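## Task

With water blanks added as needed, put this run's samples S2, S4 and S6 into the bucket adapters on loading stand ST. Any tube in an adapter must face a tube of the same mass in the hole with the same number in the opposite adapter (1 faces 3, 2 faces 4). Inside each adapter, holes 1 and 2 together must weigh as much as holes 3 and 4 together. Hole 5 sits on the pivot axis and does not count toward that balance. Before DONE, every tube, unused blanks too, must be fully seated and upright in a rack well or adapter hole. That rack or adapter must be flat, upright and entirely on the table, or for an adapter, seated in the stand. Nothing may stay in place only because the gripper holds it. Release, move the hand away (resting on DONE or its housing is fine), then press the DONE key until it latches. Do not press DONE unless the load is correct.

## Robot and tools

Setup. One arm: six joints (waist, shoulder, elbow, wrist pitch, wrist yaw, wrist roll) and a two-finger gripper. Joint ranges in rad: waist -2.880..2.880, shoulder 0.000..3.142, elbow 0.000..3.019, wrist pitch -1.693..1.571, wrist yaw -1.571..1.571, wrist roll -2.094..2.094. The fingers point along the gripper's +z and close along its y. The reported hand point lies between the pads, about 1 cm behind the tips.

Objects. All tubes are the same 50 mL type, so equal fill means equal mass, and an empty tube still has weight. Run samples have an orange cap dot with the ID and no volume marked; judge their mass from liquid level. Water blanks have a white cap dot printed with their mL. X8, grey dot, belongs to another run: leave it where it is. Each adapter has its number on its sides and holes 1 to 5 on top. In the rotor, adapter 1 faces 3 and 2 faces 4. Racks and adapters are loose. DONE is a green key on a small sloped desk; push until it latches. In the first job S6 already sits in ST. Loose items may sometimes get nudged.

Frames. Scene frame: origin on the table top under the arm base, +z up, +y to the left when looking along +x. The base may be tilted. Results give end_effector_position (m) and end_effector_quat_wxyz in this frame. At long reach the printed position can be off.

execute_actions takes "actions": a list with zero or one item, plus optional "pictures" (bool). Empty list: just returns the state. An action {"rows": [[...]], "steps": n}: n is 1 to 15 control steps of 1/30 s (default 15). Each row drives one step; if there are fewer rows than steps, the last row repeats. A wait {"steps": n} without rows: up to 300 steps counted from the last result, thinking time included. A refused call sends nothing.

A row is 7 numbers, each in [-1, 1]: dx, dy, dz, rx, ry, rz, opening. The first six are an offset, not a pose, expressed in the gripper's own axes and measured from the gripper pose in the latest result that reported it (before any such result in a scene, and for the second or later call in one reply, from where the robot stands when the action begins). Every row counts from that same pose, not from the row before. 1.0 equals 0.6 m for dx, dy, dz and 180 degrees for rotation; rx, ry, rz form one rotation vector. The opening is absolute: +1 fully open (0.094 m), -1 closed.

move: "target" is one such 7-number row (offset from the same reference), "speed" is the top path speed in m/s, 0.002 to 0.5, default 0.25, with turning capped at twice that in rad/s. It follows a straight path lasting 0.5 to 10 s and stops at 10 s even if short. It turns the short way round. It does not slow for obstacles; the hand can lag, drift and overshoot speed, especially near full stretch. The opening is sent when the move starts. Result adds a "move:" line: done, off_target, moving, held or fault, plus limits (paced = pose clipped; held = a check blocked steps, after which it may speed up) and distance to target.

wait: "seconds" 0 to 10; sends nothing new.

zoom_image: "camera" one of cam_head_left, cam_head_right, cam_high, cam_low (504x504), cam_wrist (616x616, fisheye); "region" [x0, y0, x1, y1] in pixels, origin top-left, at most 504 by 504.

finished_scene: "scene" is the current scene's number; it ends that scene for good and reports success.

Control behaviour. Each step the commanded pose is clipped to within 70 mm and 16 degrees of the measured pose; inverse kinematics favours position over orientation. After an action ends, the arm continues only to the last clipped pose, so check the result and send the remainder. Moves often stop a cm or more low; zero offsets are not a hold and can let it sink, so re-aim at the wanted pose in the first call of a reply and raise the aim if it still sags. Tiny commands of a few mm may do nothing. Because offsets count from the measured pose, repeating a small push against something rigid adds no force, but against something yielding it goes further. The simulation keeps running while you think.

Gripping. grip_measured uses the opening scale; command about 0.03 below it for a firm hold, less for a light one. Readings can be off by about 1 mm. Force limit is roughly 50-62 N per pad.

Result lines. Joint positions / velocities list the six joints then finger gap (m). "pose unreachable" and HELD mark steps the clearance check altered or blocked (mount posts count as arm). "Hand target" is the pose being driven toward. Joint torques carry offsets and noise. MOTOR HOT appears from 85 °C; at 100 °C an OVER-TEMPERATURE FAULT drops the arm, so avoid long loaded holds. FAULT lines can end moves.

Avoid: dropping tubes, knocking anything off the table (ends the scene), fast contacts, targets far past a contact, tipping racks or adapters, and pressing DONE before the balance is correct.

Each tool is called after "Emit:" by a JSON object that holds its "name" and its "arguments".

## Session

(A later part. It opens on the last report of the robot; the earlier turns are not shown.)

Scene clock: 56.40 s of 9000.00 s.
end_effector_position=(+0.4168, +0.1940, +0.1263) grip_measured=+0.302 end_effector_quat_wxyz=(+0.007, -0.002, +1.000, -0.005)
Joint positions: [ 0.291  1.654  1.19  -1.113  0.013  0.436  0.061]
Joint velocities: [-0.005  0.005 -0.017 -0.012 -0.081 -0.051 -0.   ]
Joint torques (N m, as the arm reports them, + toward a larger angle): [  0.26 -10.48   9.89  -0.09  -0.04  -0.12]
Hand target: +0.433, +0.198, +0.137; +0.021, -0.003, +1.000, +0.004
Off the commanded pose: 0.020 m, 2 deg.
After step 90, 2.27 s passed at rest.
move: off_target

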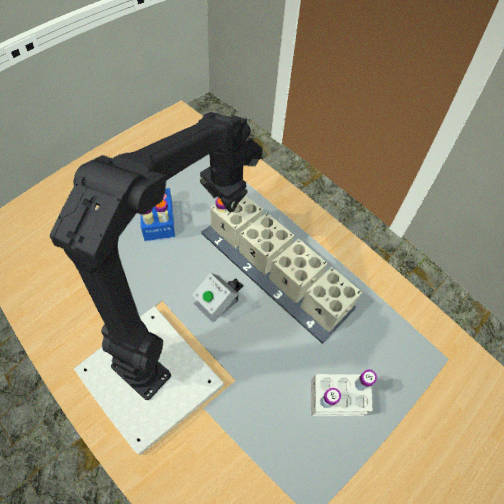

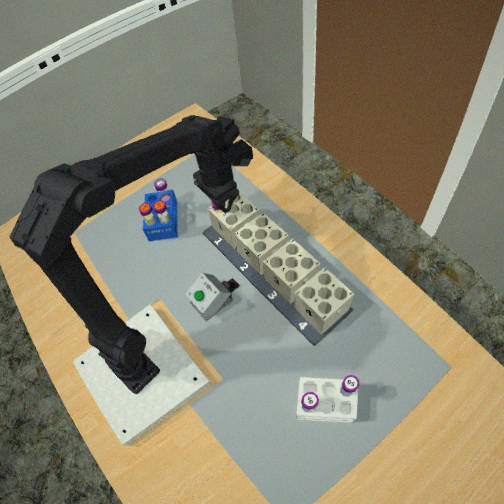

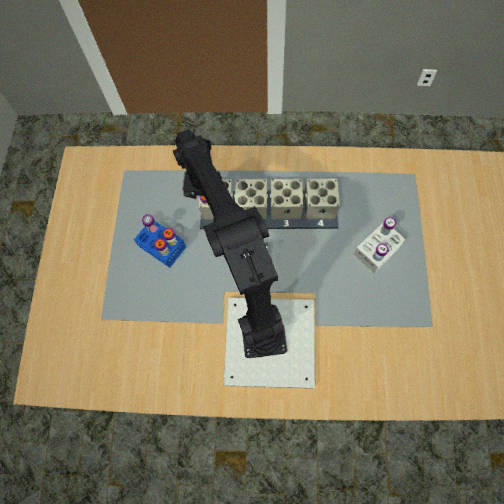

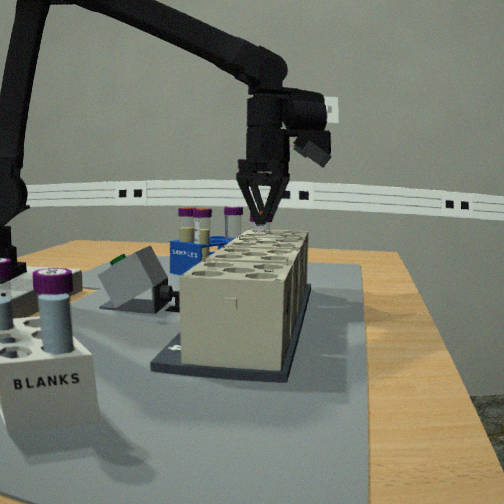

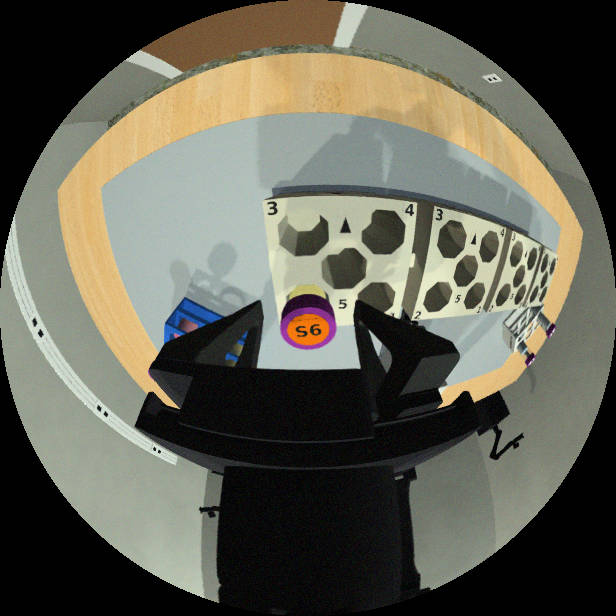

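Lowering slightly, then closing.

Emit:
{"name": "move", "arguments": {"target": [-0.012,0,0.012,0,-0.003,0,0.3], "speed": 0.05}}

Emit:
{"name": "move", "arguments": {"target": [-0.01,0,0,0,0,0,-0.32]}}

Scene clock: 61.33 s of 9000.00 s.
end_effector_position=(+0.4193, +0.1951, +0.1263) grip_measured=+0.302 end_effector_quat_wxyz=(+0.012, -0.002, +1.000, -0.003)
Joint positions: [ 0.291  1.654  1.19  -1.102  0.013  0.436  0.061]
Joint velocities: [-0.005 -0.005  0.002  0.007 -0.022 -0.022 -0.   ]
Joint torques (N m, as the arm reports them, + toward a larger angle): [ 0.52 -9.71  7.13  0.43  0.19 -0.09]
Hand target: +0.424, +0.194, +0.119; +0.011, -0.002, +1.000, -0.005
Off the commanded pose: 0.009 m, 0 deg.
After step 90, 1.23 s passed at rest.
move: done

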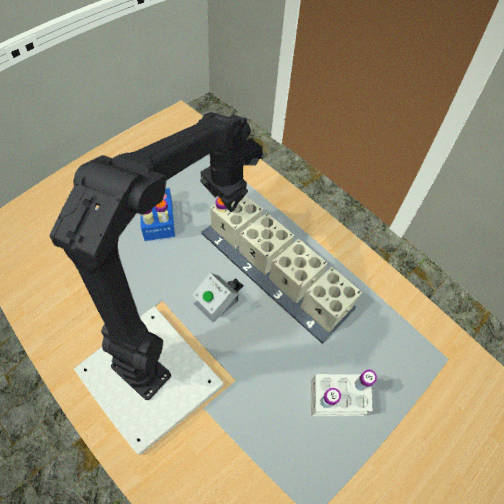

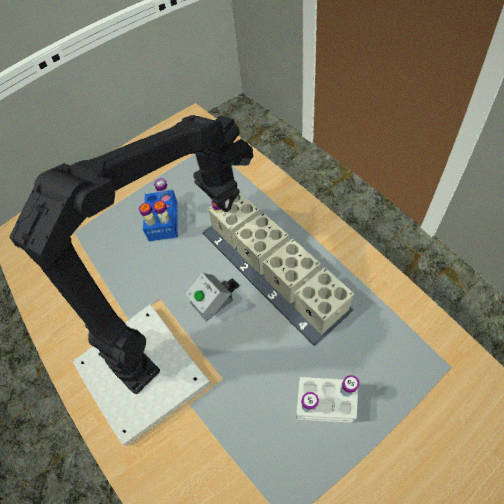

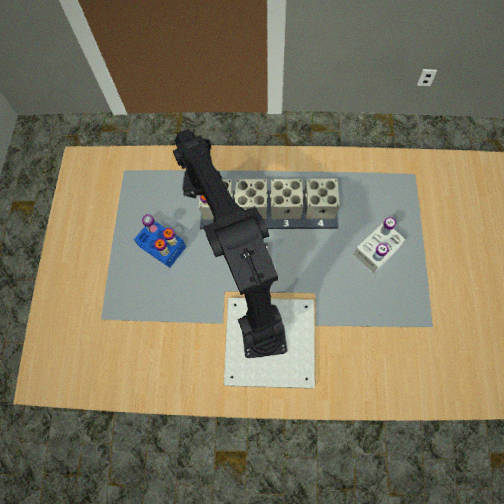

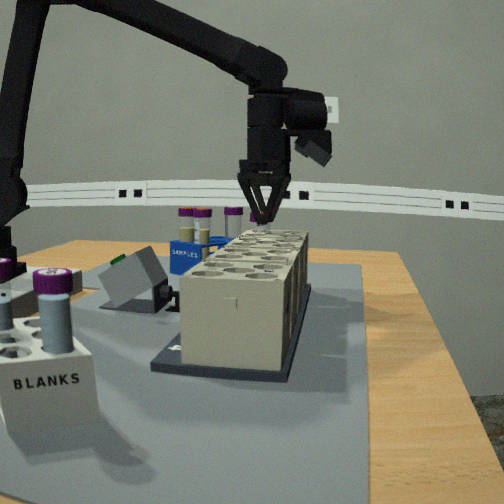

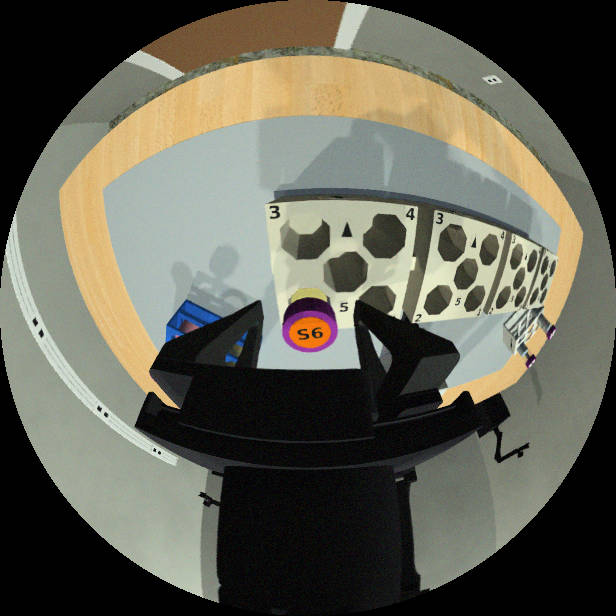

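Scene clock: 62.03 s of 9000.00 s.
end_effector_position=(+0.4193, +0.1951, +0.1263) grip_measured=-0.306 end_effector_quat_wxyz=(+0.012, -0.002, +1.000, -0.003)
Joint positions: [ 0.291  1.654  1.19  -1.102  0.013  0.436  0.033]
Joint velocities: [-0.005  0.005  0.002 -0.017 -0.007 -0.007 -0.   ]
Joint torques (N m, as the arm reports them, + toward a larger angle): [  0.57 -10.22   8.13  -0.18   0.07  -0.08]
Hand target: +0.425, +0.195, +0.126; +0.012, -0.002, +1.000, -0.003
Off the commanded pose: 0.006 m, 0 deg.
move: done

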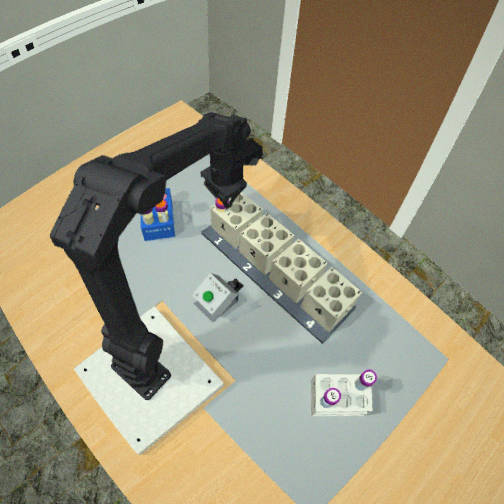

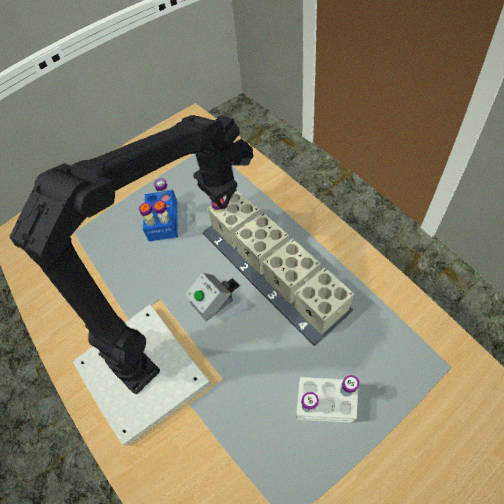

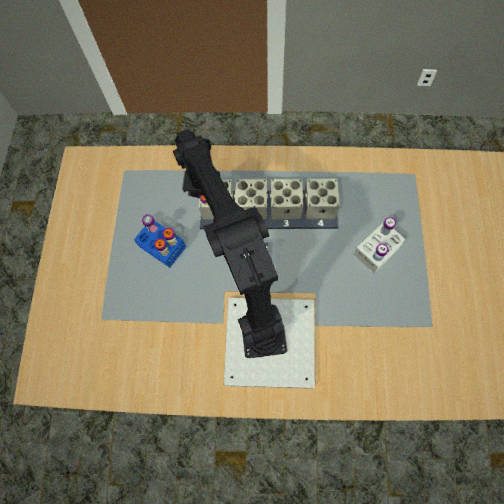

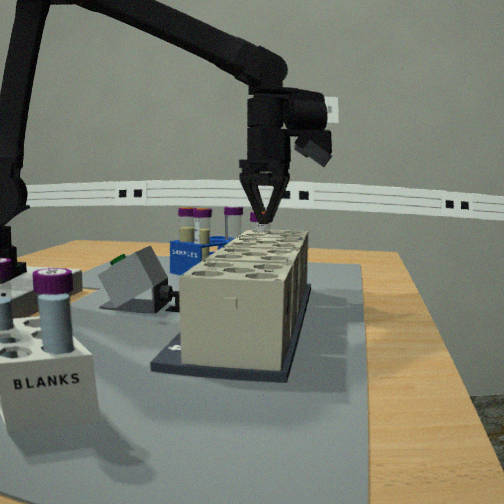

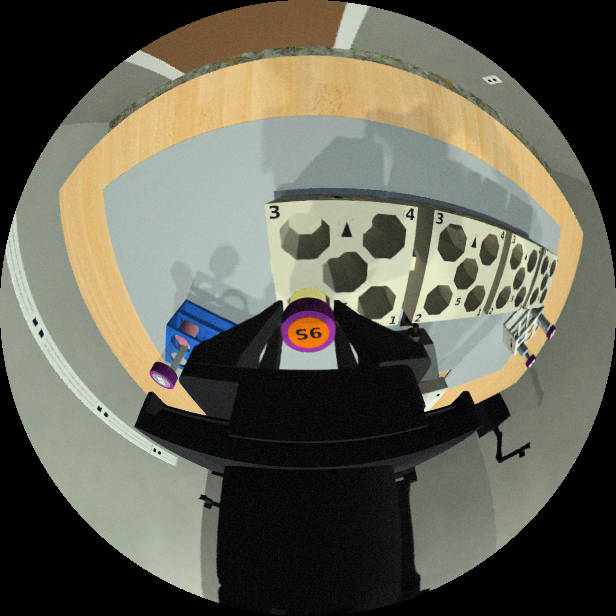

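Emit:
{"name": "move", "arguments": {"target": [-0.02,0.005,-0.22,0,-0.008,0,-0.34], "speed": 0.08}}

Emit:
{"name": "zoom_image", "arguments": {"camera": "cam_low", "region": [160, 100, 340, 280]}}

Scene clock: 66.70 s of 9000.00 s.
end_effector_position=(+0.4182, +0.1934, +0.2311) grip_measured=-0.320 end_effector_quat_wxyz=(-0.003, -0.002, +1.000, -0.013)
Joint positions: [ 0.291  1.586  1.396 -1.41   0.021  0.436  0.032]
Joint velocities: [-0.015 -0.024  0.007 -0.002  0.007  0.022  0.   ]
Joint torques (N m, as the arm reports them, + toward a larger angle): [  1.22 -12.54  10.91  -0.54   0.2   -0.01]
Hand target: +0.426, +0.198, +0.259; +0.024, -0.002, +1.000, -0.003
Off the commanded pose: 0.030 m, 3 deg.
move: off_target

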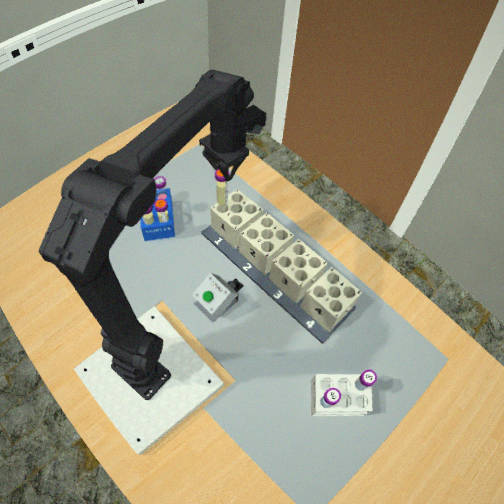

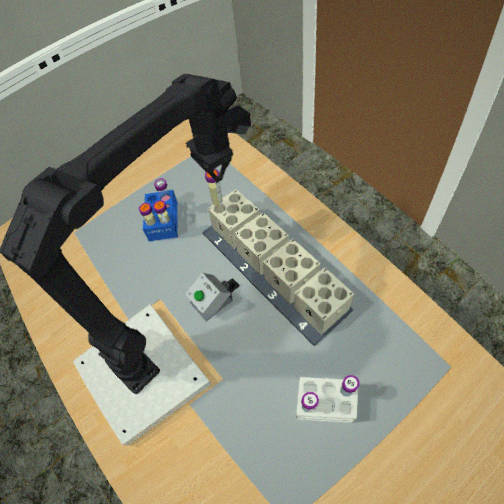

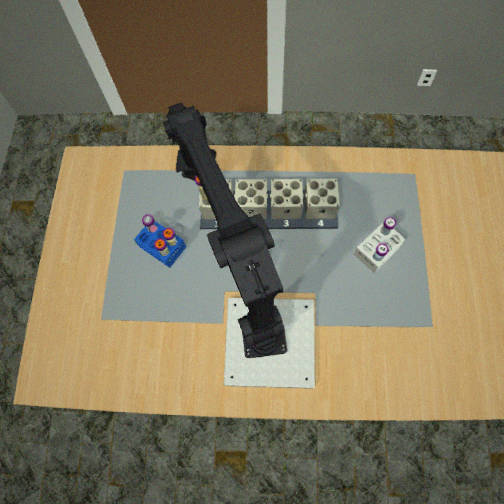

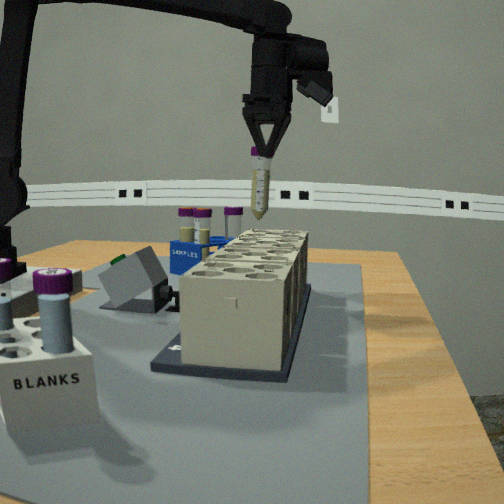

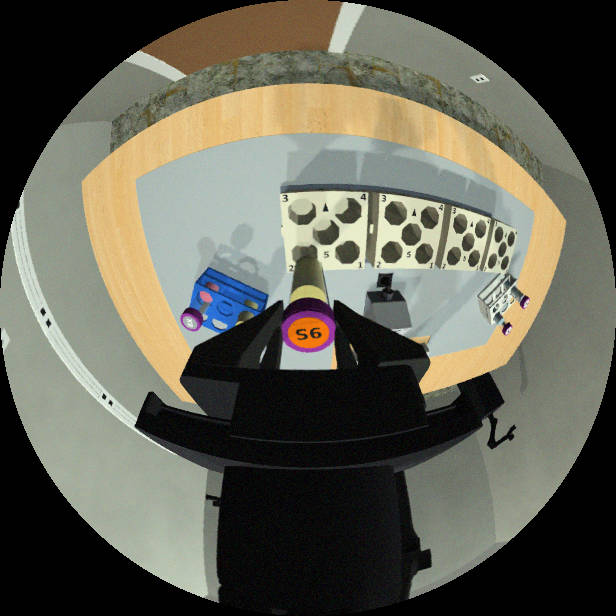

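Region (160, 100, 340, 280) of cam_low's 504x504 image, scaled by 2.800, with more detail than that image has.

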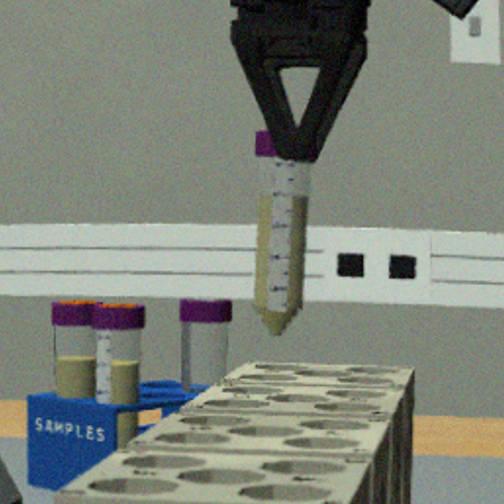

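Emit:
{"name": "move", "arguments": {"target": [-0.065,-0.04,-0.02,-0.008,-0.035,0,-0.35], "speed": 0.08}}

Emit:
{"name": "zoom_image", "arguments": {"camera": "cam_low", "region": [200, 120, 340, 260]}}

Emit:
{"name": "zoom_image", "arguments": {"camera": "cam_wrist", "region": [230, 180, 400, 350]}}

Scene clock: 74.53 s of 9000.00 s.
end_effector_position=(+0.4471, +0.1681, +0.2307) grip_measured=-0.320 end_effector_quat_wxyz=(+0.032, +0.000, +0.999, -0.008)
Joint positions: [ 0.223  1.586  1.394 -1.339  0.037  0.373  0.032]
Joint velocities: [-0.005 -0.005 -0.017 -0.017  0.051 -0.051  0.   ]
Joint torques (N m, as the arm reports them, + toward a larger angle): [  0.73 -11.57   9.21   0.5    0.18  -0.11]
Hand target: +0.457, +0.169, +0.244; +0.053, -0.003, +0.999, -0.001
Off the commanded pose: 0.016 m, 3 deg.
After step 90, 3.80 s passed at rest.
move: off_target

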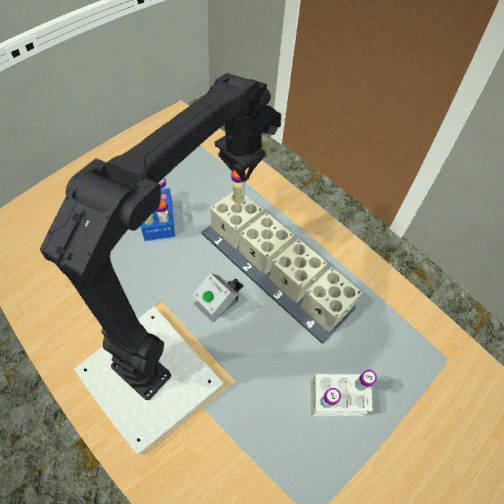

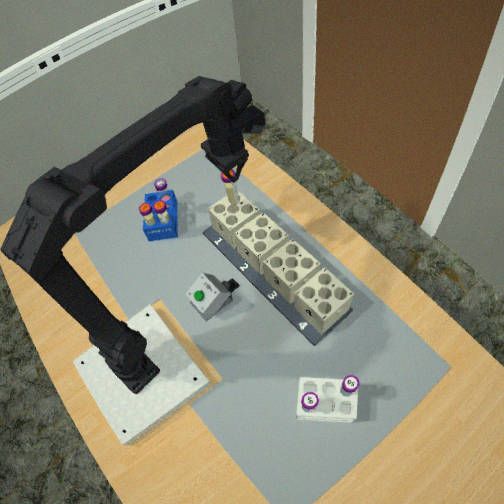

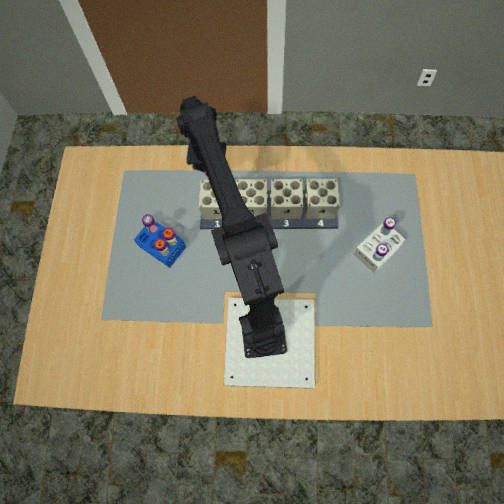

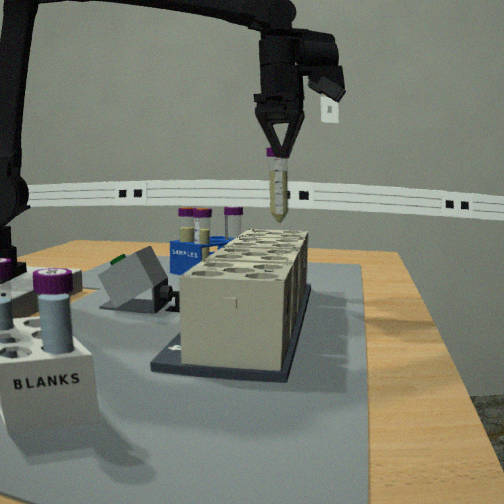

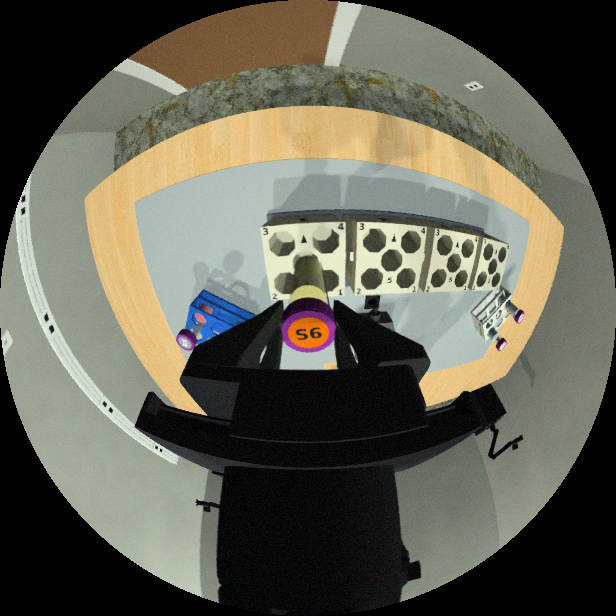

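Region (200, 120, 340, 260) of cam_low's 504x504 image, scaled by 3.600, with more detail than that image has.

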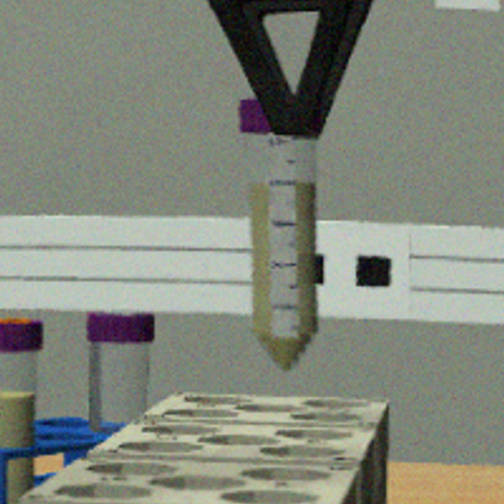

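Region (230, 180, 400, 350) of cam_wrist's 616x616 image, scaled by 2.965, with more detail than that image has.

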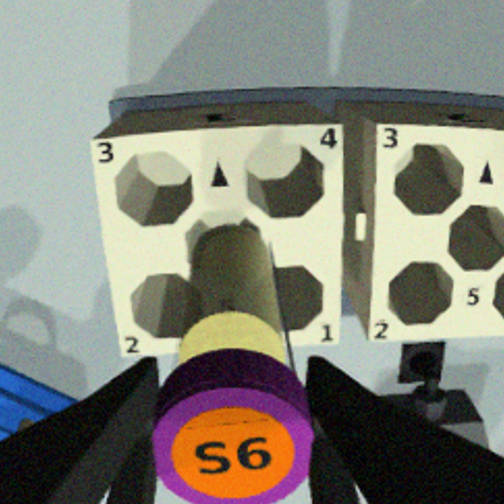

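Emit:
{"name": "move", "arguments": {"target": [0.006,0.008,0.06,-0.007,0.003,0,-0.35], "speed": 0.04}}

Emit:
{"name": "zoom_image", "arguments": {"camera": "cam_wrist", "region": [230, 180, 400, 350]}}

Scene clock: 78.97 s of 9000.00 s.
end_effector_position=(+0.4413, +0.1695, +0.1985) grip_measured=-0.320 end_effector_quat_wxyz=(+0.025, -0.001, +1.000, +0.001)
Joint positions: [ 0.223  1.595  1.319 -1.26   0.017  0.371  0.032]
Joint velocities: [-0.015  0.015  0.002  0.017 -0.022  0.095 -0.001]
Joint torques (N m, as the arm reports them, + toward a larger angle): [ 1.   -9.98  7.82  0.48 -0.04  0.  ]
Hand target: +0.446, +0.172, +0.195; +0.027, -0.000, +1.000, +0.003
Off the commanded pose: 0.007 m, 0 deg.
After step 90, 0.17 s passed at rest.
move: done

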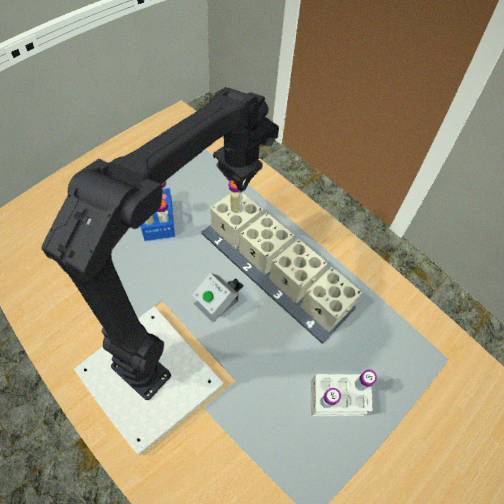

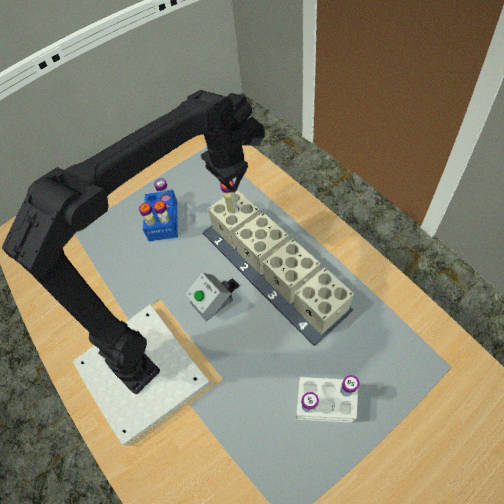

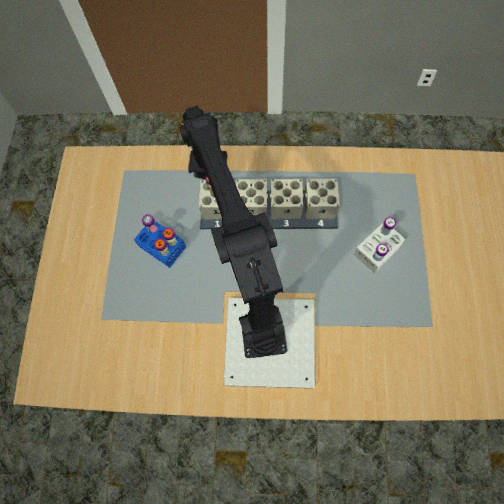

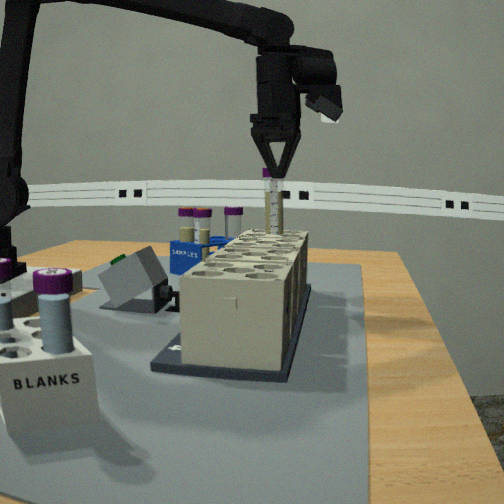

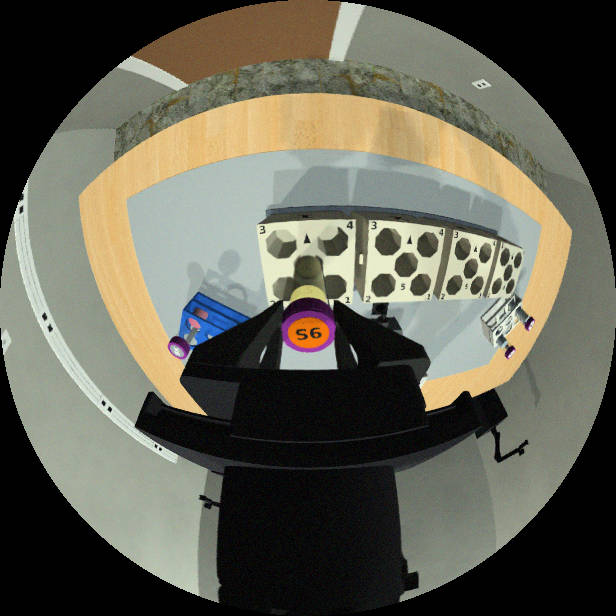

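Region (230, 180, 400, 350) of cam_wrist's 616x616 image, scaled by 2.965, with more detail than that image has.

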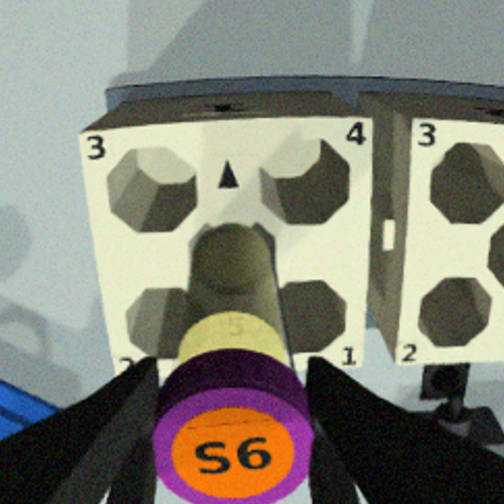

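Emit:
{"name": "move", "arguments": {"target": [-0.01,0,0.122,0,0,0,-0.35], "speed": 0.05}}

Scene clock: 89.17 s of 9000.00 s.
end_effector_position=(+0.4453, +0.1699, +0.1292) grip_measured=-0.320 end_effector_quat_wxyz=(+0.022, -0.000, +1.000, -0.001)
Joint positions: [ 0.221  1.672  1.221 -1.094  0.017  0.371  0.032]
Joint velocities: [-0.005 -0.024  0.002 -0.007 -0.037 -0.037 -0.   ]
Joint torques (N m, as the arm reports them, + toward a larger angle): [  0.52 -10.53   7.34   0.52   0.06  -0.1 ]
Hand target: +0.451, +0.169, +0.126; +0.025, -0.001, +1.000, +0.001
Off the commanded pose: 0.007 m, 0 deg.
After step 90, 5.40 s passed at rest.
move: done

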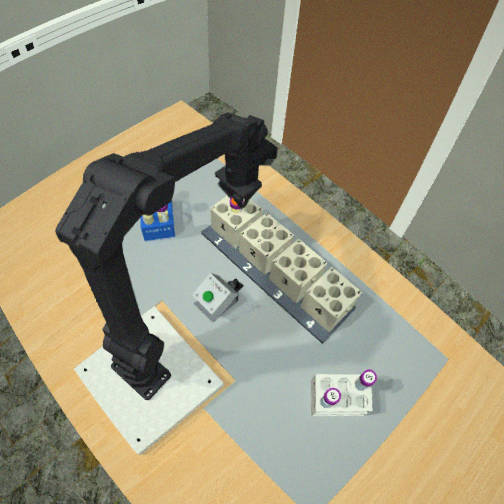

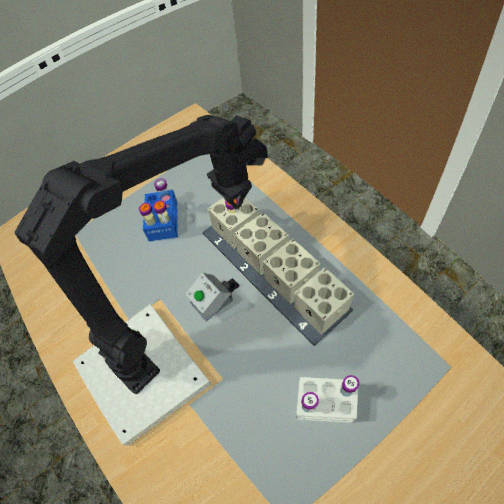

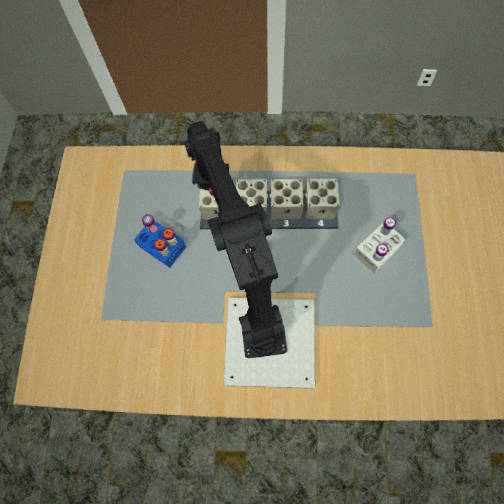

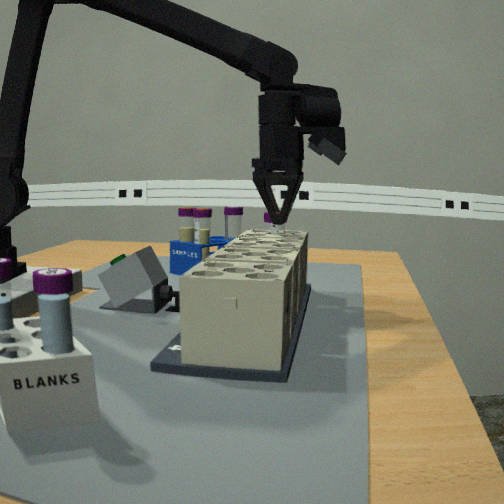

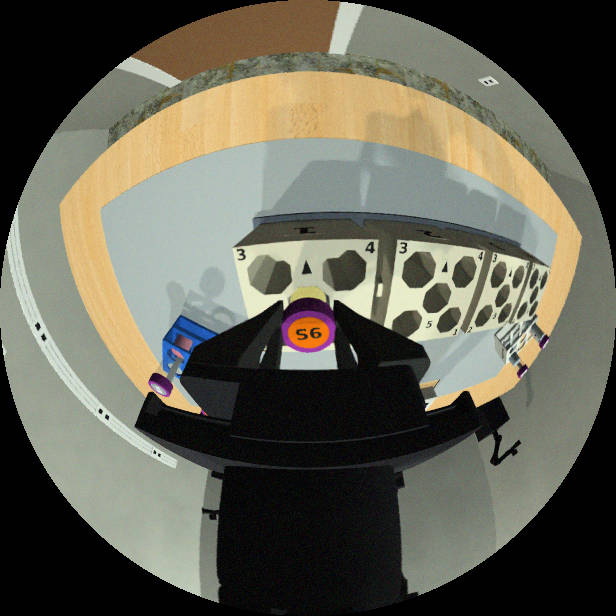

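Emit:
{"name": "move", "arguments": {"target": [-0.01,0,0,0,0,0,0.15]}}

Emit:
{"name": "move", "arguments": {"target": [-0.02,0,-0.13,0,0,0,0.15], "speed": 0.15}}

Emit:
{"name": "move", "arguments": {"target": [0.225,0.225,-0.02,0,0,0.22,0.15]}}

Scene clock: 95.73 s of 9000.00 s.
end_effector_position=(+0.4452, +0.1698, +0.1290) grip_measured=+0.148 end_effector_quat_wxyz=(+0.021, -0.000, +1.000, -0.001)
Joint positions: [ 0.221  1.672  1.221 -1.094  0.017  0.371  0.054]
Joint velocities: [-0.005 -0.005 -0.007 -0.022 -0.081  0.022 -0.   ]
Joint torques (N m, as the arm reports them, + toward a larger angle): [  0.6  -10.71   8.31  -0.16   0.06  -0.08]
Hand target: +0.451, +0.170, +0.130; +0.022, -0.000, +1.000, -0.001
Off the commanded pose: 0.006 m, 0 deg.
After step 90, 2.87 s passed at rest.
move: done

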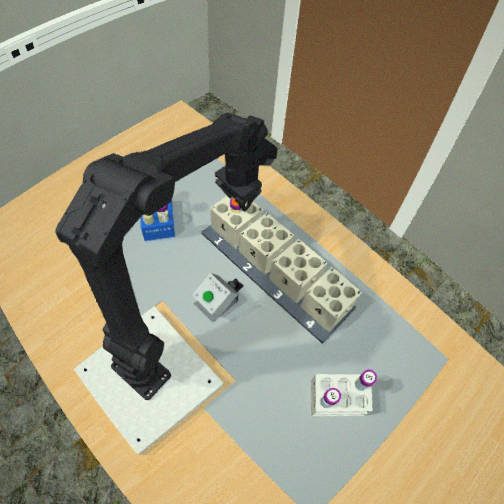

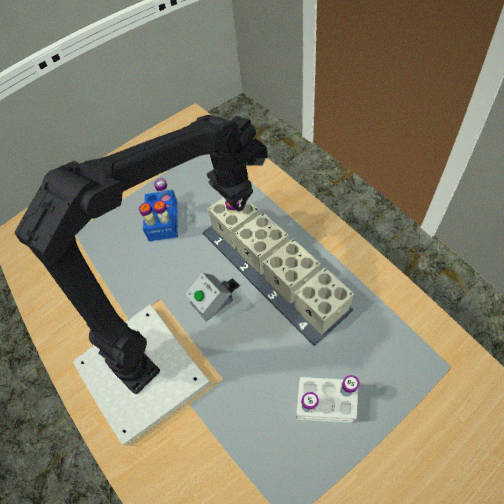

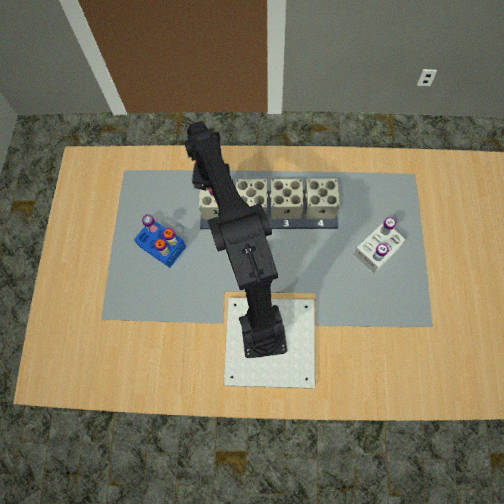

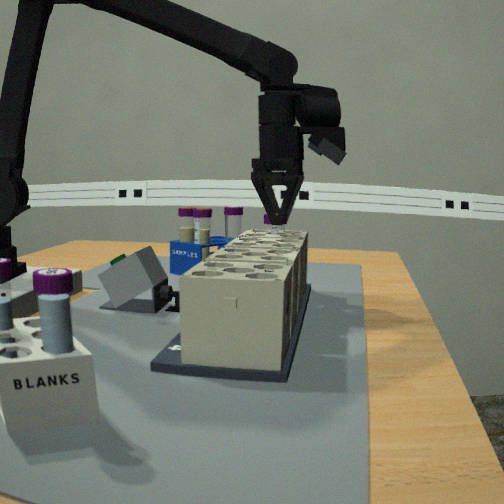

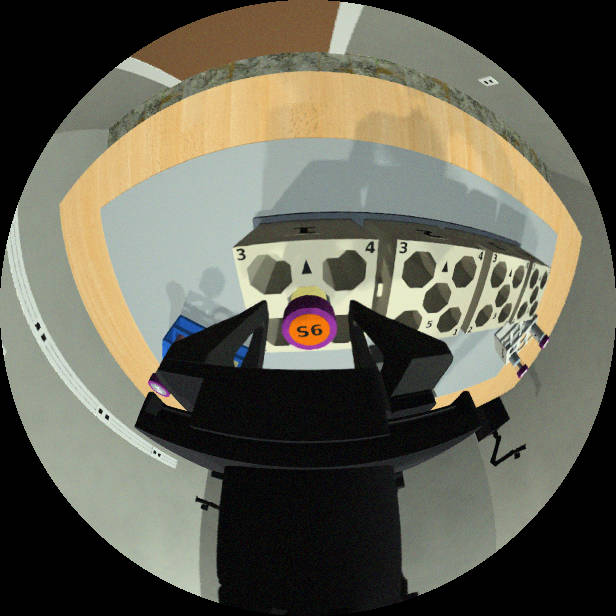

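Scene clock: 96.70 s of 9000.00 s.
end_effector_position=(+0.4425, +0.1688, +0.1899) grip_measured=+0.148 end_effector_quat_wxyz=(+0.005, -0.000, +1.000, -0.007)
Joint positions: [ 0.221  1.63   1.339 -1.289  0.017  0.371  0.054]
Joint velocities: [ 0.005 -0.005  0.007  0.012 -0.066 -0.051  0.   ]
Joint torques (N m, as the arm reports them, + toward a larger angle): [  0.46 -11.84  10.06  -0.46   0.08  -0.09]
Hand target: +0.453, +0.170, +0.208; +0.021, -0.000, +1.000, -0.001
Off the commanded pose: 0.021 m, 2 deg.
move: off_target

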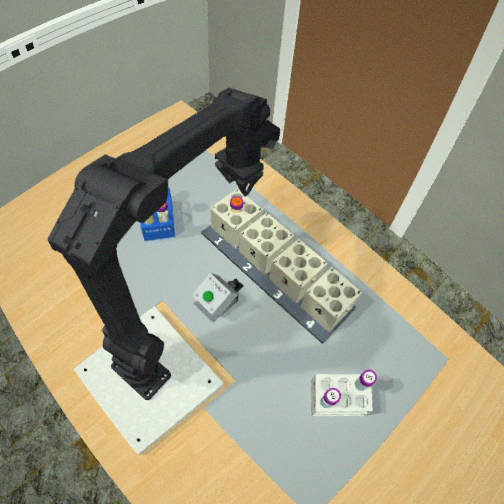

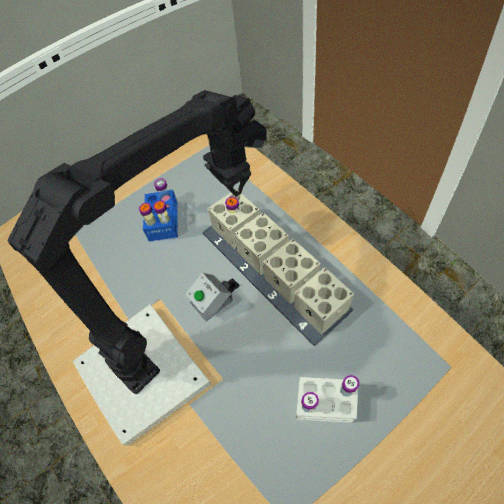

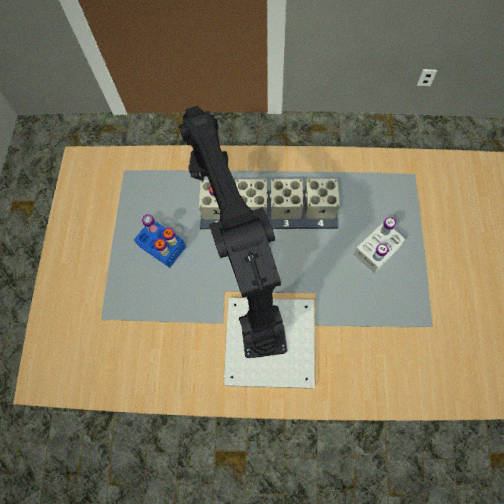

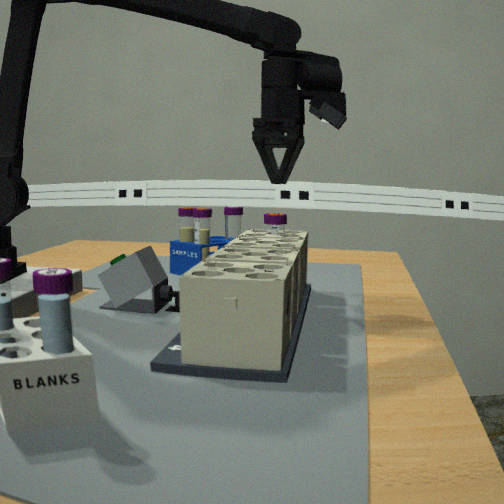

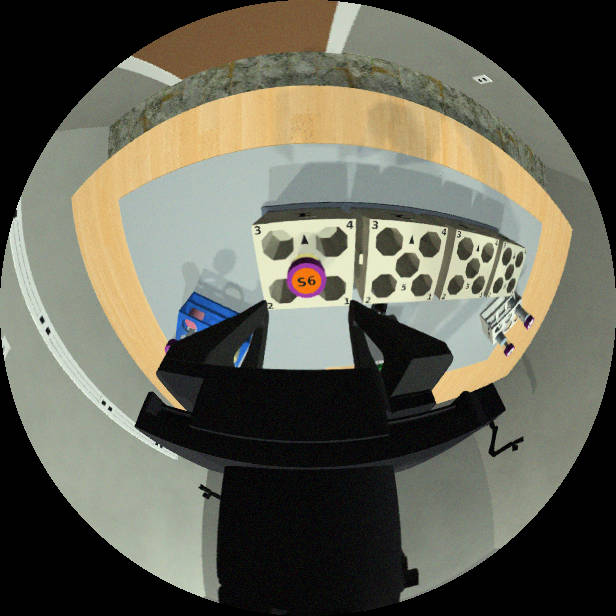

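Scene clock: 98.73 s of 9000.00 s.
end_effector_position=(+0.3091, +0.3079, +0.1861) grip_measured=+0.148 end_effector_quat_wxyz=(+0.003, +0.332, +0.943, -0.013)
Joint positions: [ 0.636  1.553  1.238 -1.289  0.01   1.462  0.054]
Joint velocities: [ 0.005 -0.015  0.002  0.007 -0.022  0.022  0.   ]
Joint torques (N m, as the arm reports them, + toward a larger angle): [  0.69 -11.49   7.45  -0.6    0.19   0.03]
Hand target: +0.309, +0.305, +0.197; +0.007, +0.338, +0.941, -0.006
Off the commanded pose: 0.013 m, 1 deg.
move: off_target

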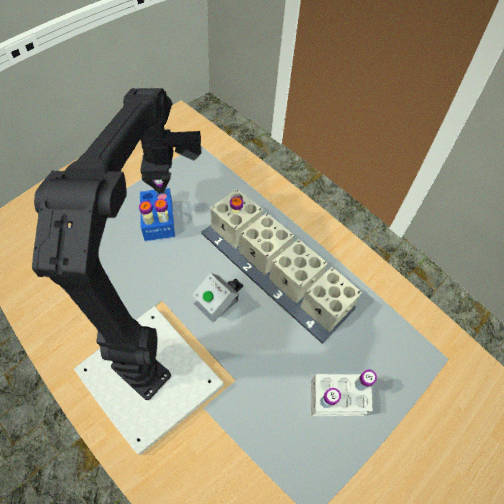

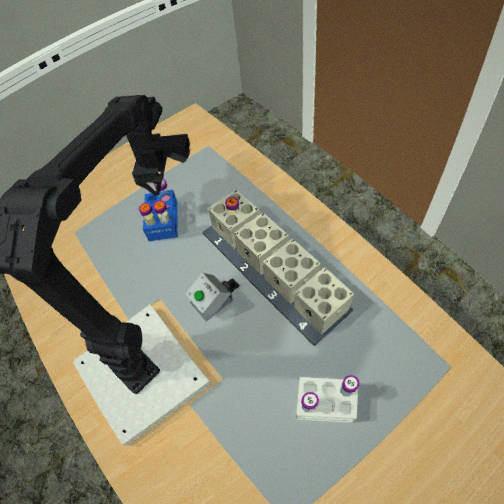

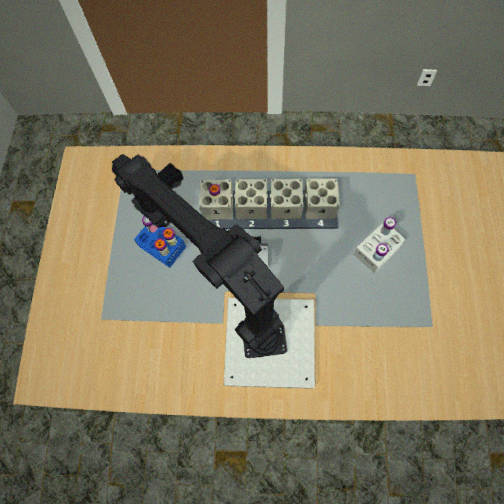

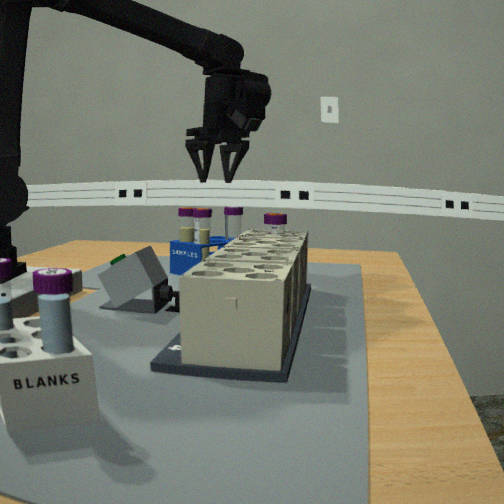

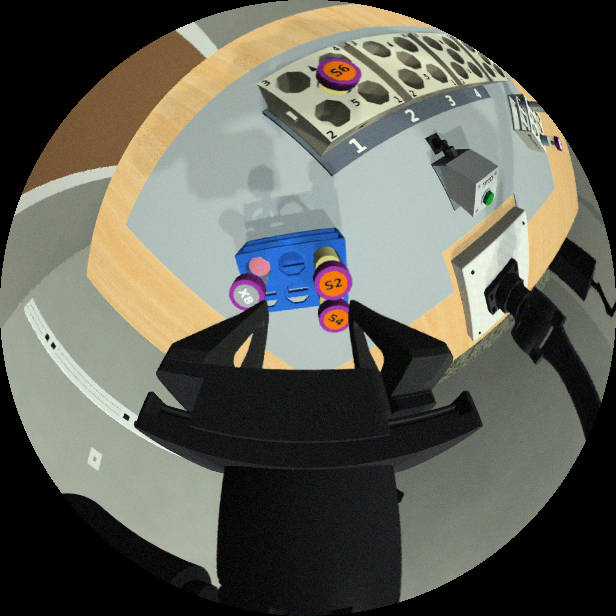

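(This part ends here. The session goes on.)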